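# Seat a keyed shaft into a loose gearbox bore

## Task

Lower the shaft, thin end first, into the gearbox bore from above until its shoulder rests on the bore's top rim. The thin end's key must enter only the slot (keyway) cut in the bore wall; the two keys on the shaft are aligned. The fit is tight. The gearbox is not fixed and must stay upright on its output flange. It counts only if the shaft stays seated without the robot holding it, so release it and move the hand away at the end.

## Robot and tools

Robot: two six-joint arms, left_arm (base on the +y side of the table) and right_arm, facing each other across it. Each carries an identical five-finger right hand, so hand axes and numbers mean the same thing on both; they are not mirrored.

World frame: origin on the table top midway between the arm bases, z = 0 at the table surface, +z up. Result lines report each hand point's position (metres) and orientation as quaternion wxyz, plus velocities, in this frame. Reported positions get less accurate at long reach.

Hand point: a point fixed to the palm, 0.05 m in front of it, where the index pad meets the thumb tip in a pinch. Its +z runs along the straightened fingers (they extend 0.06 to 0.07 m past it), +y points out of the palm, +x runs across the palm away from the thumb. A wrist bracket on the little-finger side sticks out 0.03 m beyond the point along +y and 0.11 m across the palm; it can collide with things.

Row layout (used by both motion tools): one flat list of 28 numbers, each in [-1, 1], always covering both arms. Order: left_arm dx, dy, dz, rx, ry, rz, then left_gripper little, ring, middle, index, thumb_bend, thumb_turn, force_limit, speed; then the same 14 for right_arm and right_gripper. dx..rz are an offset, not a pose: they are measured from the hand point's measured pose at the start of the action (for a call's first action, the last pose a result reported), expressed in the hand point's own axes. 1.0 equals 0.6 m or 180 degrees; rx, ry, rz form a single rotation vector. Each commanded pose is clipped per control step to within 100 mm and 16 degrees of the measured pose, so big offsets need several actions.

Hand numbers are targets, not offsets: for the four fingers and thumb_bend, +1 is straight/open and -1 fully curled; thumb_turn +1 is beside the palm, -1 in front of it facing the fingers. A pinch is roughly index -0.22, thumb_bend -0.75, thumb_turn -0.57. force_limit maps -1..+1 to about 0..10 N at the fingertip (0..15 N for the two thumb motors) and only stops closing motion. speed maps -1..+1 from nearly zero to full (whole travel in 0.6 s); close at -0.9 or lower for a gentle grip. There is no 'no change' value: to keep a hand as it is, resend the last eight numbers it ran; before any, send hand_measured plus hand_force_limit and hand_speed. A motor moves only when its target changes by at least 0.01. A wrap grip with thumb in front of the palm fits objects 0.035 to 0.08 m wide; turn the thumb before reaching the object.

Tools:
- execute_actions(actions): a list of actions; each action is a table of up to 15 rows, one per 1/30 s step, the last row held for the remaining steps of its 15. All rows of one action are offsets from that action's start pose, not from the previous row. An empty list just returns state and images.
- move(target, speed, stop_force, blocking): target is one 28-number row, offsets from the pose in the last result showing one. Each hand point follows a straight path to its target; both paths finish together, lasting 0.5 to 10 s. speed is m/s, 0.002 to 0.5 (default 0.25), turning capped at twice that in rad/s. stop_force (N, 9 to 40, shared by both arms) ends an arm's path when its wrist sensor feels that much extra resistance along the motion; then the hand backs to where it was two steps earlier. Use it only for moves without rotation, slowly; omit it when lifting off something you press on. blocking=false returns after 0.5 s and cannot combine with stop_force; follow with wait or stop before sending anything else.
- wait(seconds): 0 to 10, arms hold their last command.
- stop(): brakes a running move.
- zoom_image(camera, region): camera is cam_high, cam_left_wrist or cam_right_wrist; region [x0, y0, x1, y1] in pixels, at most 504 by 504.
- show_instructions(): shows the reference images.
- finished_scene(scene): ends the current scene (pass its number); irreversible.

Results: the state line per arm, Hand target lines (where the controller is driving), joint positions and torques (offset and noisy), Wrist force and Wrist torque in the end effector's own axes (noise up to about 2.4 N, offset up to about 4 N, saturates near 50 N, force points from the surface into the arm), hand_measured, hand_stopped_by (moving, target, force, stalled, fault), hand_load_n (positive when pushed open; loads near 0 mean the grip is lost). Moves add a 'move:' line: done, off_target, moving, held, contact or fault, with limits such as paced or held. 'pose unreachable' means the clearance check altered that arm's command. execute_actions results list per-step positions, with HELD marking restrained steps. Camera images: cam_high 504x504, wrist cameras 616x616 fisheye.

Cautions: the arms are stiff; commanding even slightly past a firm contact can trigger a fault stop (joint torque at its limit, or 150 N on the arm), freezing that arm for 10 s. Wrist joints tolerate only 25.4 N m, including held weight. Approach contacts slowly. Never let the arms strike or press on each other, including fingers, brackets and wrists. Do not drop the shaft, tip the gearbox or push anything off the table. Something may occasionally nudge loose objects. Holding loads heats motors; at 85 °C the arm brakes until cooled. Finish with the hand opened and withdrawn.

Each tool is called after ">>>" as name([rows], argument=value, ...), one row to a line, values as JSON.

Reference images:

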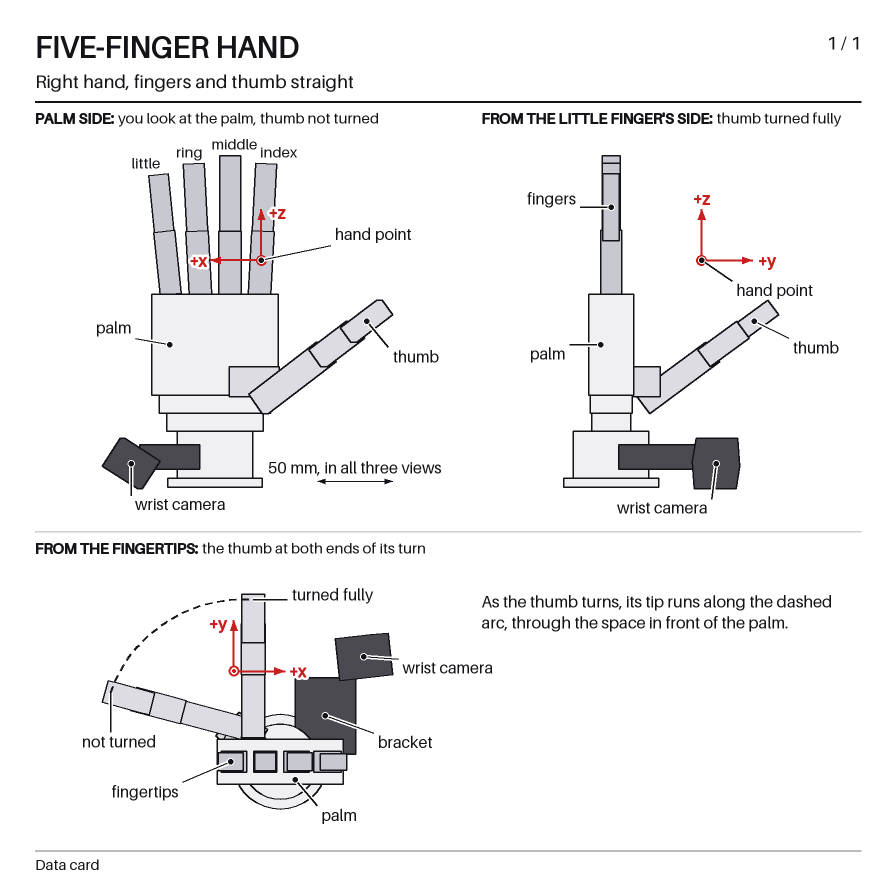

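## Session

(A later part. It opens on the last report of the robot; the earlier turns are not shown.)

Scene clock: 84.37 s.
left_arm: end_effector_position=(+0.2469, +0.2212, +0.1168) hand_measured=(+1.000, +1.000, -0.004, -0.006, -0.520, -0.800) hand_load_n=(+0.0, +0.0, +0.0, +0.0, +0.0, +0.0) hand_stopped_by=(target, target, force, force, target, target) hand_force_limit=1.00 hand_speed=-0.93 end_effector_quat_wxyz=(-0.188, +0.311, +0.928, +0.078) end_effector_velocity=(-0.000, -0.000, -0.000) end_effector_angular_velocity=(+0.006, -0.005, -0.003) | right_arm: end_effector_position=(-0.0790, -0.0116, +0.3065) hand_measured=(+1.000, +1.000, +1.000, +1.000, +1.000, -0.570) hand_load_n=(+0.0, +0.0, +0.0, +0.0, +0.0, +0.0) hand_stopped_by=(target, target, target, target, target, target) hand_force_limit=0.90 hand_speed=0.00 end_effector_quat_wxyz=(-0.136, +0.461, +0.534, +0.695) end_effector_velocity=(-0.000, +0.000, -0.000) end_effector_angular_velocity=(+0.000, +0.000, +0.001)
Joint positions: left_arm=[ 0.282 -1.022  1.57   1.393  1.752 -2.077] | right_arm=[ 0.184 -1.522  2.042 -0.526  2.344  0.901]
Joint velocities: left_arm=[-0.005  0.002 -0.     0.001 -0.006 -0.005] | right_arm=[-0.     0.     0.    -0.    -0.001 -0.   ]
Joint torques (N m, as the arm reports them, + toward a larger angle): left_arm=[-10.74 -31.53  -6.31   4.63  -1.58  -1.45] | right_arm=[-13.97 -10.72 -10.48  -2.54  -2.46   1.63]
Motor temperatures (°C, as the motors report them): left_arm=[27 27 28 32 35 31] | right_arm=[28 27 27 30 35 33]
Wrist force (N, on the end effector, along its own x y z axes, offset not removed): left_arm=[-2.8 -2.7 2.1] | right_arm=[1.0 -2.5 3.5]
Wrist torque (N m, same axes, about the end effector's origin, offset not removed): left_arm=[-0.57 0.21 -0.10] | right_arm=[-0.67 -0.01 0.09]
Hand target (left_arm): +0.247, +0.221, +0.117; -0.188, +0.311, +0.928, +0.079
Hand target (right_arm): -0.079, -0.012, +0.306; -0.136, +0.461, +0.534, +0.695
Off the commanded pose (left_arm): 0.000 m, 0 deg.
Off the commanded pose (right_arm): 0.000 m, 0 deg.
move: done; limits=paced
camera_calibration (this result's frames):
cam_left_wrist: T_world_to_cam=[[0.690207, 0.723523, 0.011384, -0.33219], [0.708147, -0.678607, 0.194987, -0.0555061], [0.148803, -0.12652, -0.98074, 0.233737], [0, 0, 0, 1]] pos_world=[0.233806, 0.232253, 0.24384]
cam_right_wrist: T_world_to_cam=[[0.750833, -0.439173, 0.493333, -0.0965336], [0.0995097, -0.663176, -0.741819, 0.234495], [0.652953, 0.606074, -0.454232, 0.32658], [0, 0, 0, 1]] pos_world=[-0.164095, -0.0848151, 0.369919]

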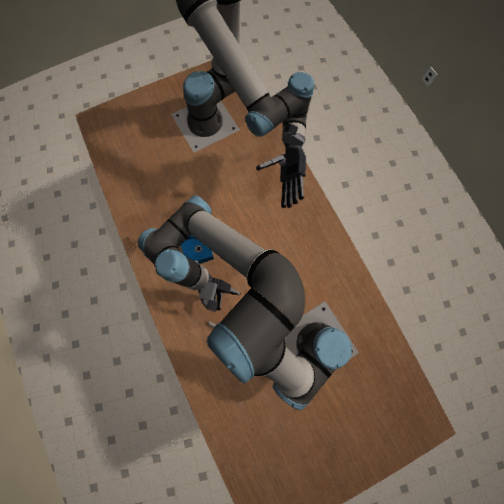

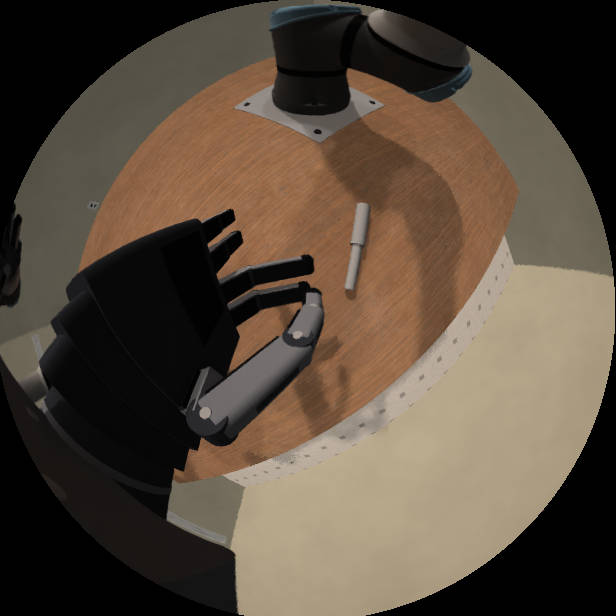

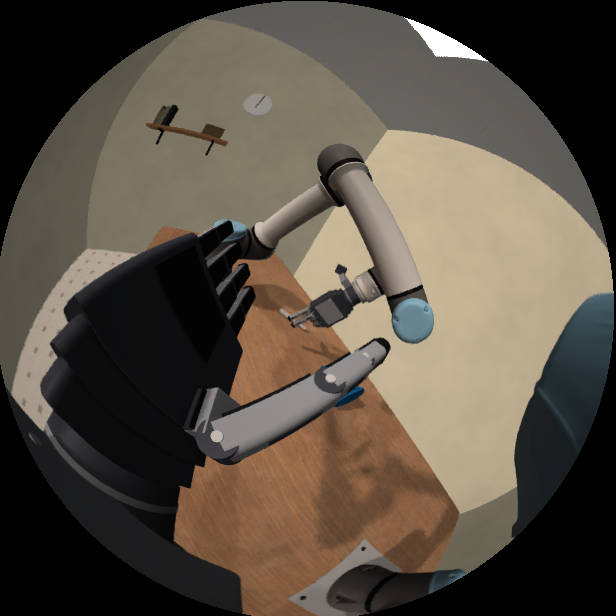

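>>> execute_actions(actions=[])

Scene clock: 84.90 s.
left_arm: end_effector_position=(+0.2469, +0.2212, +0.1168) hand_measured=(+1.000, +1.000, -0.004, -0.006, -0.520, -0.800) hand_load_n=(+0.0, +0.0, +0.0, +0.0, +0.0, +0.0) hand_stopped_by=(target, target, force, force, target, target) hand_force_limit=1.00 hand_speed=-0.93 end_effector_quat_wxyz=(-0.188, +0.311, +0.928, +0.079) end_effector_velocity=(-0.000, +0.000, +0.000) end_effector_angular_velocity=(+0.001, -0.001, -0.002) | right_arm: end_effector_position=(-0.0790, -0.0116, +0.3065) hand_measured=(+1.000, +1.000, +1.000, +1.000, +1.000, -0.570) hand_load_n=(+0.0, +0.0, +0.0, +0.0, +0.0, +0.0) hand_stopped_by=(target, target, target, target, target, target) hand_force_limit=0.90 hand_speed=0.00 end_effector_quat_wxyz=(-0.136, +0.461, +0.534, +0.695) end_effector_velocity=(-0.000, -0.000, -0.000) end_effector_angular_velocity=(-0.000, +0.000, -0.000)
Joint positions: left_arm=[ 0.282 -1.022  1.57   1.393  1.752 -2.077] | right_arm=[ 0.184 -1.522  2.042 -0.526  2.344  0.901]
Joint velocities: left_arm=[-0.002 -0.001  0.001 -0.    -0.001  0.   ] | right_arm=[ 0.     0.    -0.     0.001  0.     0.   ]
Joint torques (N m, as the arm reports them, + toward a larger angle): left_arm=[-11.2  -32.29  -6.58   4.58  -1.61  -1.55] | right_arm=[-14.07 -10.87 -10.21  -2.57  -2.35   1.75]
Motor temperatures (°C, as the motors report them): left_arm=[27 27 28 32 35 31] | right_arm=[28 27 27 30 35 33]
Wrist force (N, on the end effector, along its own x y z axes, offset not removed): left_arm=[-2.3 1.8 0.8] | right_arm=[-2.8 0.1 1.9]
Wrist torque (N m, same axes, about the end effector's origin, offset not removed): left_arm=[0.24 0.20 -0.01] | right_arm=[-0.28 0.64 0.03]
Hand target (left_arm): +0.247, +0.221, +0.117; -0.188, +0.311, +0.928, +0.079
Hand target (right_arm): -0.079, -0.012, +0.306; -0.136, +0.461, +0.534, +0.695
Off the commanded pose (left_arm): 0.000 m, 0 deg.
Off the commanded pose (right_arm): 0.000 m, 0 deg.
camera_calibration (this result's frames):
cam_left_wrist: T_world_to_cam=[[0.690302, 0.723422, 0.0119939, -0.33226], [0.707987, -0.678804, 0.194882, -0.0553881], [0.149123, -0.126036, -0.980753, 0.233536], [0, 0, 0, 1]] pos_world=[0.233748, 0.2322, 0.243821]
cam_right_wrist: T_world_to_cam=[[0.750833, -0.439173, 0.493333, -0.0965335], [0.0995098, -0.663176, -0.741819, 0.234495], [0.652953, 0.606074, -0.454232, 0.32658], [0, 0, 0, 1]] pos_world=[-0.164095, -0.084815, 0.369919]

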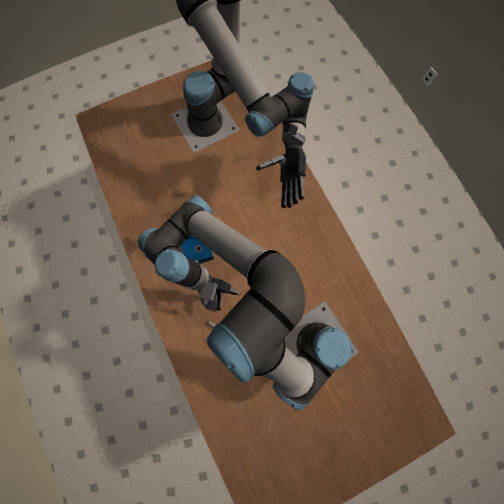

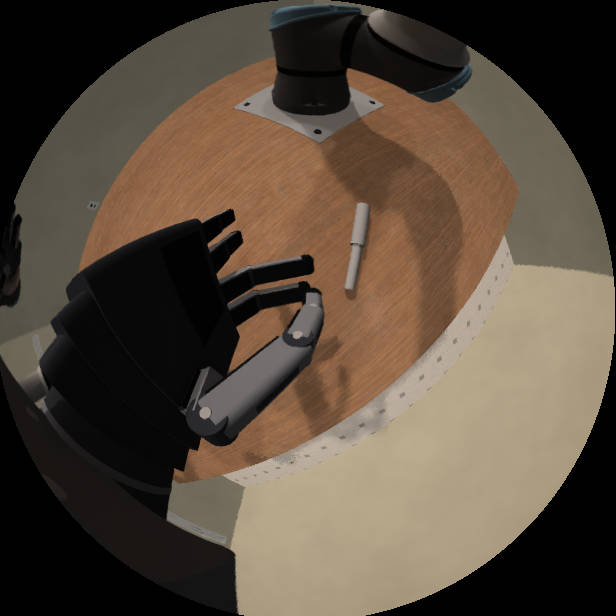

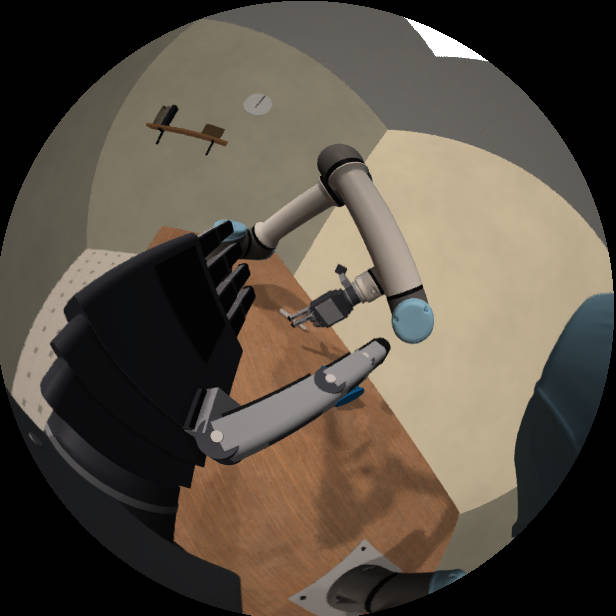

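>>> move(target=[0.135,0.293,0.068,0,-0.13,0,-1,-1,-1,1,1,1,0.5,0.5,0,0,0,0,0,0,1,1,1,1,1,-0.57,0.9,0])

Scene clock: 86.90 s.
left_arm: end_effector_position=(+0.2819, +0.4158, +0.1170) hand_measured=(-1.000, -1.000, -1.000, +1.000, +1.000, +1.000) hand_load_n=(+0.0, +0.0, +0.0, +0.0, +0.0, +0.0) hand_stopped_by=(target, target, target, target, target, target) hand_force_limit=0.50 hand_speed=0.50 end_effector_quat_wxyz=(+0.004, +0.320, +0.947, +0.014) end_effector_velocity=(+0.001, +0.001, -0.000) end_effector_angular_velocity=(-0.004, -0.001, -0.001) | right_arm: end_effector_position=(-0.0790, -0.0116, +0.3065) hand_measured=(+1.000, +1.000, +1.000, +1.000, +1.000, -0.570) hand_load_n=(+0.0, +0.0, +0.0, +0.0, +0.0, +0.0) hand_stopped_by=(target, target, target, target, target, target) hand_force_limit=0.90 hand_speed=0.00 end_effector_quat_wxyz=(-0.136, +0.461, +0.534, +0.695) end_effector_velocity=(-0.000, +0.000, +0.000) end_effector_angular_velocity=(+0.001, +0.000, +0.001)
Joint positions: left_arm=[ 0.515 -1.517  2.12   0.978  1.543 -1.872] | right_arm=[ 0.184 -1.522  2.042 -0.526  2.344  0.901]
Joint velocities: left_arm=[ 0.005 -0.002  0.001 -0.003  0.001  0.007] | right_arm=[-0.     0.    -0.    -0.001 -0.001  0.   ]
Joint torques (N m, as the arm reports them, + toward a larger angle): left_arm=[ 11.99 -24.49  -6.55   0.34   1.73   2.08] | right_arm=[-14.65 -11.04 -10.38  -2.59  -2.44   1.7 ]
Motor temperatures (°C, as the motors report them): left_arm=[27 27 28 32 35 31] | right_arm=[28 27 27 30 35 33]
Wrist force (N, on the end effector, along its own x y z axes, offset not removed): left_arm=[-3.9 -1.5 2.8] | right_arm=[-2.7 -2.8 1.0]
Wrist torque (N m, same axes, about the end effector's origin, offset not removed): left_arm=[-0.38 0.46 -0.38] | right_arm=[-0.57 0.50 -0.15]
Hand target (left_arm): +0.282, +0.416, +0.117; +0.004, +0.320, +0.947, +0.014
Hand target (right_arm): -0.079, -0.012, +0.306; -0.136, +0.461, +0.534, +0.695
Off the commanded pose (left_arm): 0.000 m, 0 deg.
Off the commanded pose (right_arm): 0.000 m, 0 deg.
move: done
camera_calibration (this result's frames):
cam_left_wrist: T_world_to_cam=[[0.687648, 0.723797, 0.057078, -0.501877], [0.575169, -0.591042, 0.565553, 0.00945705], [0.443081, -0.356072, -0.822734, 0.247367], [0, 0, 0, 1]] pos_world=[0.230071, 0.456927, 0.226815]
cam_right_wrist: T_world_to_cam=[[0.750833, -0.439173, 0.493333, -0.0965336], [0.0995097, -0.663176, -0.741819, 0.234495], [0.652953, 0.606074, -0.454232, 0.32658], [0, 0, 0, 1]] pos_world=[-0.164095, -0.0848151, 0.369919]

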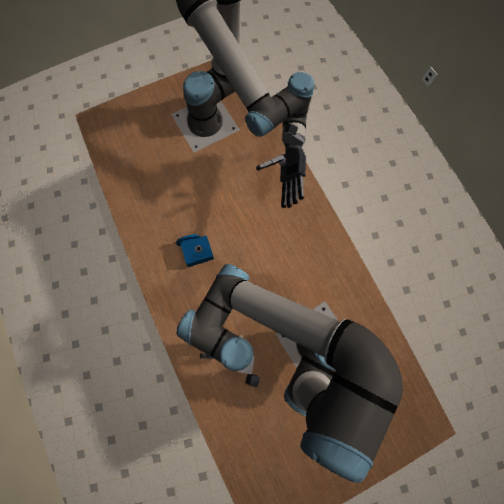

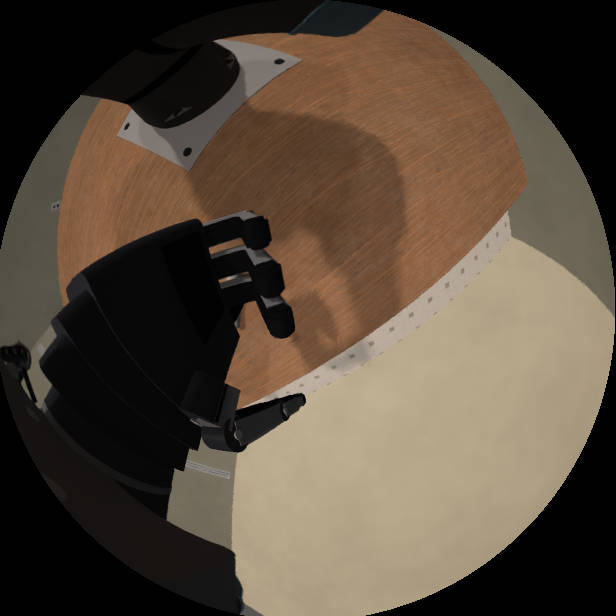

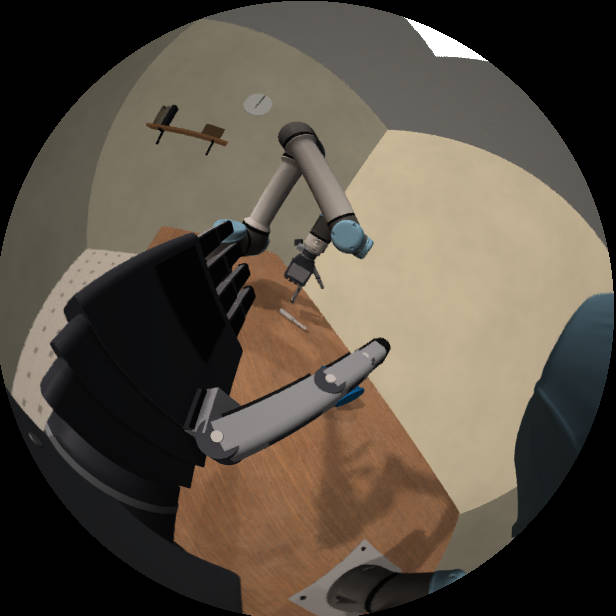

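>>> move(target=[0,0,0.07,0,0,0,-1,-1,-1,1,1,1,0.5,0.5,0,0,0,0,0,0,1,1,1,1,1,-0.57,0.9,0], speed=0.08)

>>> move(target=[-0.04,-0.17,0,0,0,0,-1,-1,-1,1,1,1,0.5,0.5,0,0,0,0,0,0,1,1,1,1,1,-0.57,0.9,0], speed=0.07)

>>> move(target=[0.05,-0.15,-0.17,0,0,0,-1,-1,-1,1,1,1,0.5,0.5,0,0,0,0,0,0,1,1,1,1,1,-0.57,0.9,0])

Scene clock: 88.00 s.
left_arm: end_effector_position=(+0.2826, +0.4169, +0.0752) hand_measured=(-1.000, -1.000, -1.000, +1.000, +1.000, +1.000) hand_load_n=(+0.0, +0.0, +0.0, +0.0, +0.0, +0.0) hand_stopped_by=(target, target, target, target, target, target) hand_force_limit=0.50 hand_speed=0.50 end_effector_quat_wxyz=(+0.004, +0.320, +0.947, +0.014) end_effector_velocity=(+0.001, -0.001, -0.001) end_effector_angular_velocity=(-0.000, -0.001, +0.000) | right_arm: end_effector_position=(-0.0790, -0.0116, +0.3065) hand_measured=(+1.000, +1.000, +1.000, +1.000, +1.000, -0.570) hand_load_n=(+0.0, +0.0, +0.0, +0.0, +0.0, +0.0) hand_stopped_by=(target, target, target, target, target, target) hand_force_limit=0.90 hand_speed=0.00 end_effector_quat_wxyz=(-0.136, +0.461, +0.534, +0.695) end_effector_velocity=(-0.000, +0.000, +0.000) end_effector_angular_velocity=(+0.002, +0.001, +0.001)
Joint positions: left_arm=[ 0.519 -1.444  2.174  0.851  1.543 -1.868] | right_arm=[ 0.184 -1.522  2.042 -0.526  2.344  0.901]
Joint velocities: left_arm=[ 0.     0.003 -0.001 -0.003 -0.001 -0.   ] | right_arm=[ 0.    -0.    -0.    -0.002 -0.     0.   ]
Joint torques (N m, as the arm reports them, + toward a larger angle): left_arm=[ 12.42 -12.38  -4.39   0.52  -2.04   2.1 ] | right_arm=[-14.36 -10.9  -10.59  -2.52  -2.25   1.67]
Motor temperatures (°C, as the motors report them): left_arm=[27 27 28 32 35 31] | right_arm=[28 27 27 30 35 33]
Wrist force (N, on the end effector, along its own x y z axes, offset not removed): left_arm=[-0.4 1.8 0.5] | right_arm=[-1.0 2.1 2.3]
Wrist torque (N m, same axes, about the end effector's origin, offset not removed): left_arm=[0.33 -0.11 -0.12] | right_arm=[0.19 0.24 0.15]
Hand target (left_arm): +0.283, +0.417, +0.075; +0.004, +0.320, +0.947, +0.014
Hand target (right_arm): -0.079, -0.012, +0.306; -0.136, +0.461, +0.534, +0.695
Off the commanded pose (left_arm): 0.000 m, 0 deg.
Off the commanded pose (right_arm): 0.000 m, 0 deg.
move: done
camera_calibration (this result's frames):
cam_left_wrist: T_world_to_cam=[[0.687646, 0.723799, 0.0570764, -0.50072], [0.575173, -0.591042, 0.565549, 0.0333952], [0.443078, -0.356069, -0.822737, 0.213025], [0, 0, 0, 1]] pos_world=[0.230724, 0.458011, 0.184957]
cam_right_wrist: T_world_to_cam=[[0.750833, -0.439173, 0.493333, -0.0965336], [0.0995096, -0.663176, -0.741819, 0.234495], [0.652953, 0.606074, -0.454232, 0.32658], [0, 0, 0, 1]] pos_world=[-0.164095, -0.0848151, 0.369919]

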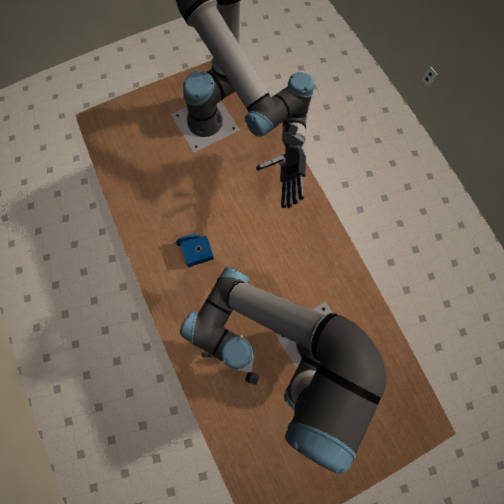

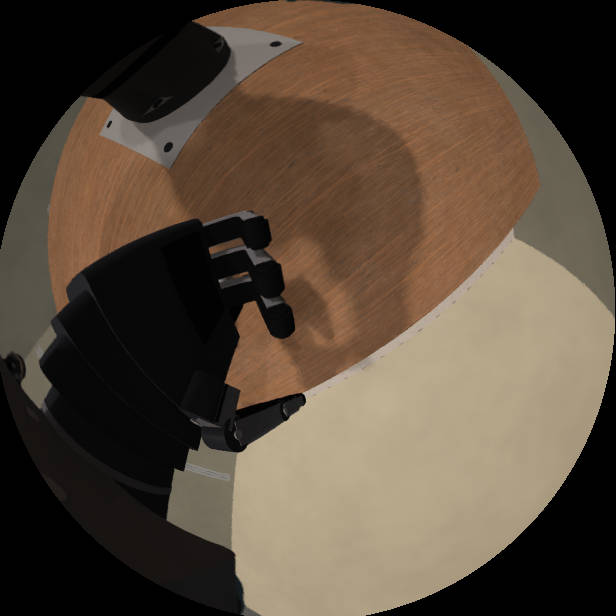

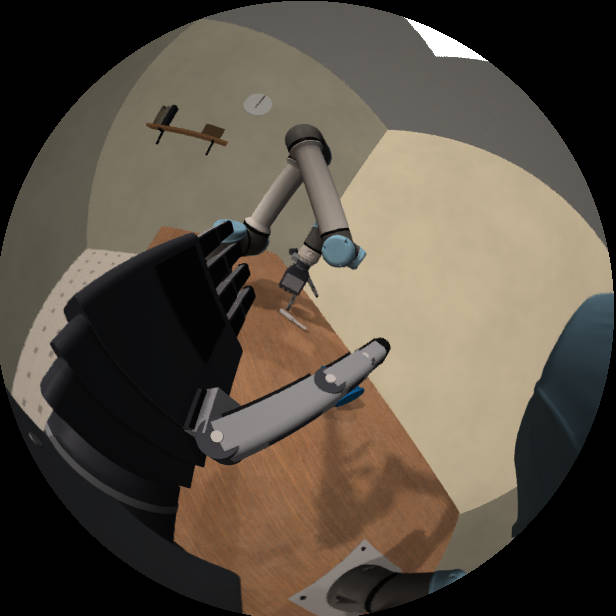

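Scene clock: 89.87 s.
left_arm: end_effector_position=(+0.2396, +0.3214, +0.0720) hand_measured=(-1.000, -1.000, -1.000, +1.000, +1.000, +1.000) hand_load_n=(+0.0, +0.0, +0.0, +0.0, +0.0, +0.0) hand_stopped_by=(target, target, target, target, target, target) hand_force_limit=0.50 hand_speed=0.50 end_effector_quat_wxyz=(+0.004, +0.320, +0.947, +0.014) end_effector_velocity=(-0.001, -0.001, -0.000) end_effector_angular_velocity=(+0.003, -0.000, -0.002) | right_arm: end_effector_position=(-0.0790, -0.0116, +0.3065) hand_measured=(+1.000, +1.000, +1.000, +1.000, +1.000, -0.570) hand_load_n=(+0.0, +0.0, +0.0, +0.0, +0.0, +0.0) hand_stopped_by=(target, target, target, target, target, target) hand_force_limit=0.90 hand_speed=0.00 end_effector_quat_wxyz=(-0.136, +0.461, +0.534, +0.695) end_effector_velocity=(+0.000, +0.000, -0.000) end_effector_angular_velocity=(-0.001, -0.000, +0.000)
Joint positions: left_arm=[ 0.205 -1.385  2.115  0.859  1.548 -2.182] | right_arm=[ 0.184 -1.522  2.042 -0.526  2.344  0.901]
Joint velocities: left_arm=[-0.004  0.002 -0.     0.001 -0.001 -0.002] | right_arm=[-0.     0.     0.     0.001 -0.001  0.   ]
Joint torques (N m, as the arm reports them, + toward a larger angle): left_arm=[-10.36 -15.84 -21.93   4.27  -1.98  -1.62] | right_arm=[-14.53 -10.77 -10.55  -2.61  -2.34   1.69]
Motor temperatures (°C, as the motors report them): left_arm=[27 27 28 32 35 31] | right_arm=[28 27 27 30 35 33]
Wrist force (N, on the end effector, along its own x y z axes, offset not removed): left_arm=[-4.1 1.8 -0.8] | right_arm=[-3.2 2.4 2.7]
Wrist torque (N m, same axes, about the end effector's origin, offset not removed): left_arm=[0.29 0.47 -0.05] | right_arm=[0.16 0.60 0.02]
Hand target (left_arm): +0.240, +0.321, +0.072; +0.004, +0.320, +0.947, +0.014
Hand target (right_arm): -0.079, -0.012, +0.306; -0.136, +0.461, +0.534, +0.695
Off the commanded pose (left_arm): 0.000 m, 0 deg.
Off the commanded pose (right_arm): 0.000 m, 0 deg.
move: done
camera_calibration (this result's frames):
cam_left_wrist: T_world_to_cam=[[0.687698, 0.723811, 0.0563028, -0.401888], [0.575605, -0.590859, 0.5653, 0.00332922], [0.442437, -0.356347, -0.822962, 0.195685], [0, 0, 0, 1]] pos_world=[0.187882, 0.36259, 0.181787]
cam_right_wrist: T_world_to_cam=[[0.750833, -0.439173, 0.493333, -0.0965335], [0.0995096, -0.663176, -0.741819, 0.234495], [0.652953, 0.606074, -0.454232, 0.32658], [0, 0, 0, 1]] pos_world=[-0.164095, -0.0848151, 0.369919]

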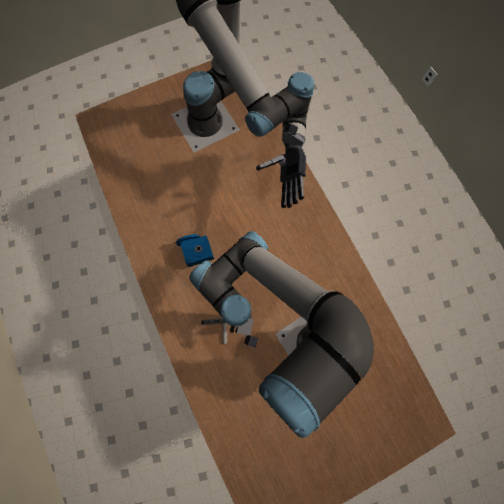

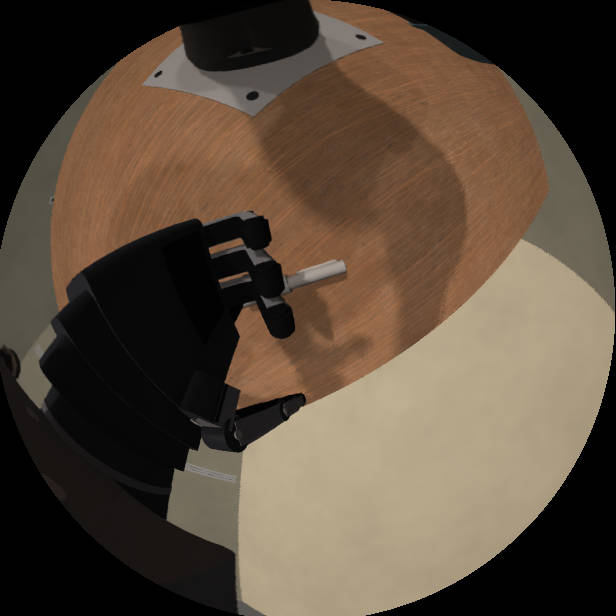

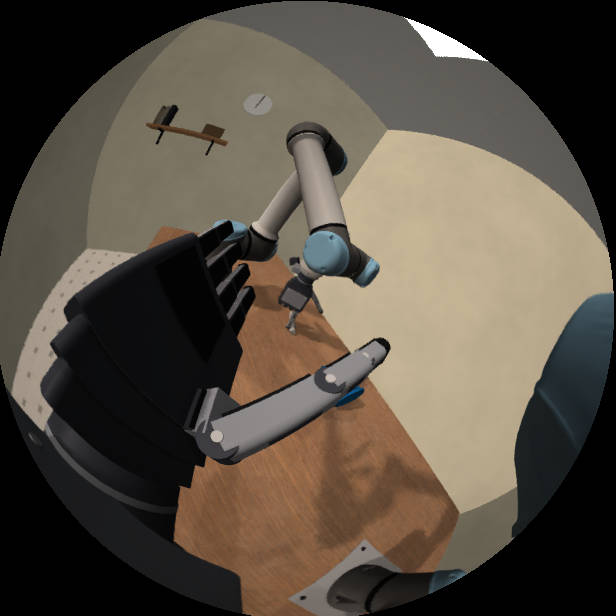

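Scene clock: 90.97 s.
left_arm: end_effector_position=(+0.1596, +0.2657, +0.1711) hand_measured=(-1.000, -1.000, -1.000, +1.000, +1.000, +1.000) hand_load_n=(+0.0, +0.0, +0.0, +0.0, +0.0, +0.0) hand_stopped_by=(target, target, target, target, target, target) hand_force_limit=0.50 hand_speed=0.50 end_effector_quat_wxyz=(+0.003, +0.320, +0.947, +0.014) end_effector_velocity=(-0.001, -0.001, +0.001) end_effector_angular_velocity=(-0.001, -0.001, -0.000) | right_arm: end_effector_position=(-0.0790, -0.0116, +0.3065) hand_measured=(+1.000, +1.000, +1.000, +1.000, +1.000, -0.570) hand_load_n=(+0.0, +0.0, +0.0, +0.0, +0.0, +0.0) hand_stopped_by=(target, target, target, target, target, target) hand_force_limit=0.90 hand_speed=0.00 end_effector_quat_wxyz=(-0.136, +0.461, +0.534, +0.695) end_effector_velocity=(-0.000, -0.000, +0.000) end_effector_angular_velocity=(+0.001, +0.000, -0.000)
Joint positions: left_arm=[-0.118 -1.529  1.977  1.147  1.556 -2.505] | right_arm=[ 0.184 -1.522  2.042 -0.526  2.344  0.901]
Joint velocities: left_arm=[-0.004 -0.001 -0.001  0.001 -0.001 -0.004] | right_arm=[ 0.    -0.     0.    -0.001  0.001 -0.   ]
Joint torques (N m, as the arm reports them, + toward a larger angle): left_arm=[-11.33 -24.86 -25.78   4.25  -1.97  -1.45] | right_arm=[-14.8  -11.2  -10.95  -2.63  -2.3    1.77]
Motor temperatures (°C, as the motors report them): left_arm=[27 27 28 32 35 31] | right_arm=[28 27 27 30 35 33]
Wrist force (N, on the end effector, along its own x y z axes, offset not removed): left_arm=[-2.4 -3.2 -0.8] | right_arm=[-2.4 -1.4 1.1]
Wrist torque (N m, same axes, about the end effector's origin, offset not removed): left_arm=[-0.37 0.33 -0.47] | right_arm=[-0.29 0.52 -0.05]
Hand target (left_arm): +0.160, +0.266, +0.171; +0.003, +0.320, +0.947, +0.014
Hand target (right_arm): -0.079, -0.012, +0.306; -0.136, +0.461, +0.534, +0.695
Off the commanded pose (left_arm): 0.000 m, 0 deg.
Off the commanded pose (right_arm): 0.000 m, 0 deg.
move: done
camera_calibration (this result's frames):
cam_left_wrist: T_world_to_cam=[[0.687755, 0.723805, 0.0556774, -0.311969], [0.576051, -0.590814, 0.564893, -0.0396197], [0.441767, -0.356435, -0.823284, 0.293024], [0, 0, 0, 1]] pos_world=[0.107933, 0.306841, 0.280992]
cam_right_wrist: T_world_to_cam=[[0.750833, -0.439173, 0.493333, -0.0965336], [0.0995095, -0.663176, -0.741819, 0.234495], [0.652953, 0.606074, -0.454232, 0.32658], [0, 0, 0, 1]] pos_world=[-0.164095, -0.0848151, 0.369919]

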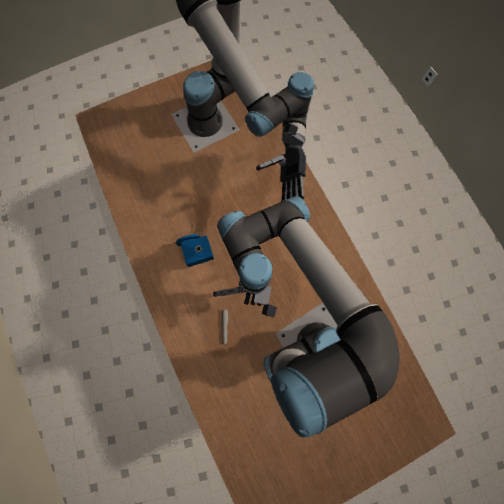

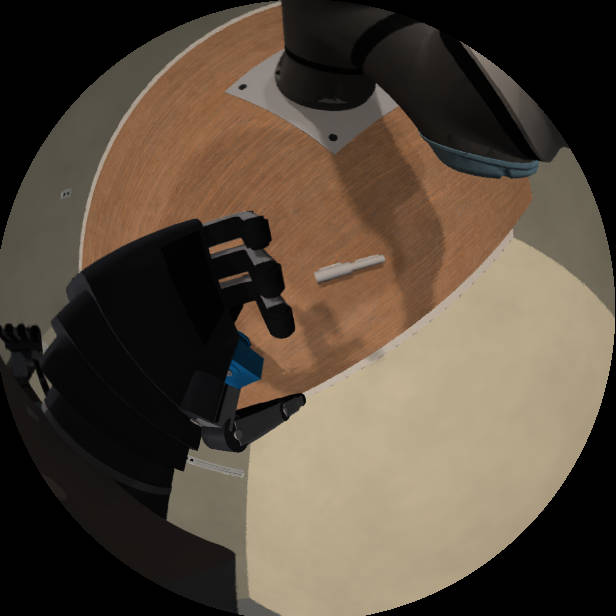

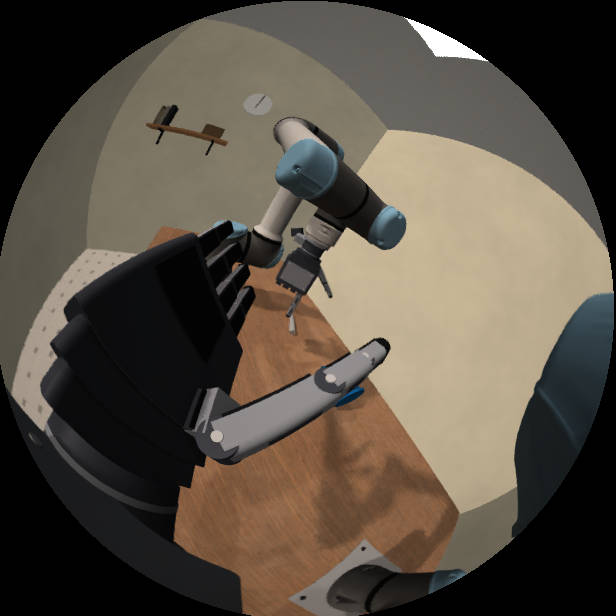

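>>> zoom_image(camera="cam_left_wrist", region=[300,230,400,310])

Region (300, 230, 400, 310) of cam_left_wrist's 616x616 image, scaled by 5.040, with more detail than that image has; it fills the top 403 rows of this view, and the rest is white.

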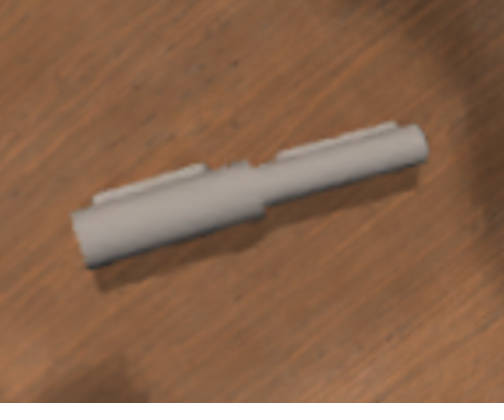

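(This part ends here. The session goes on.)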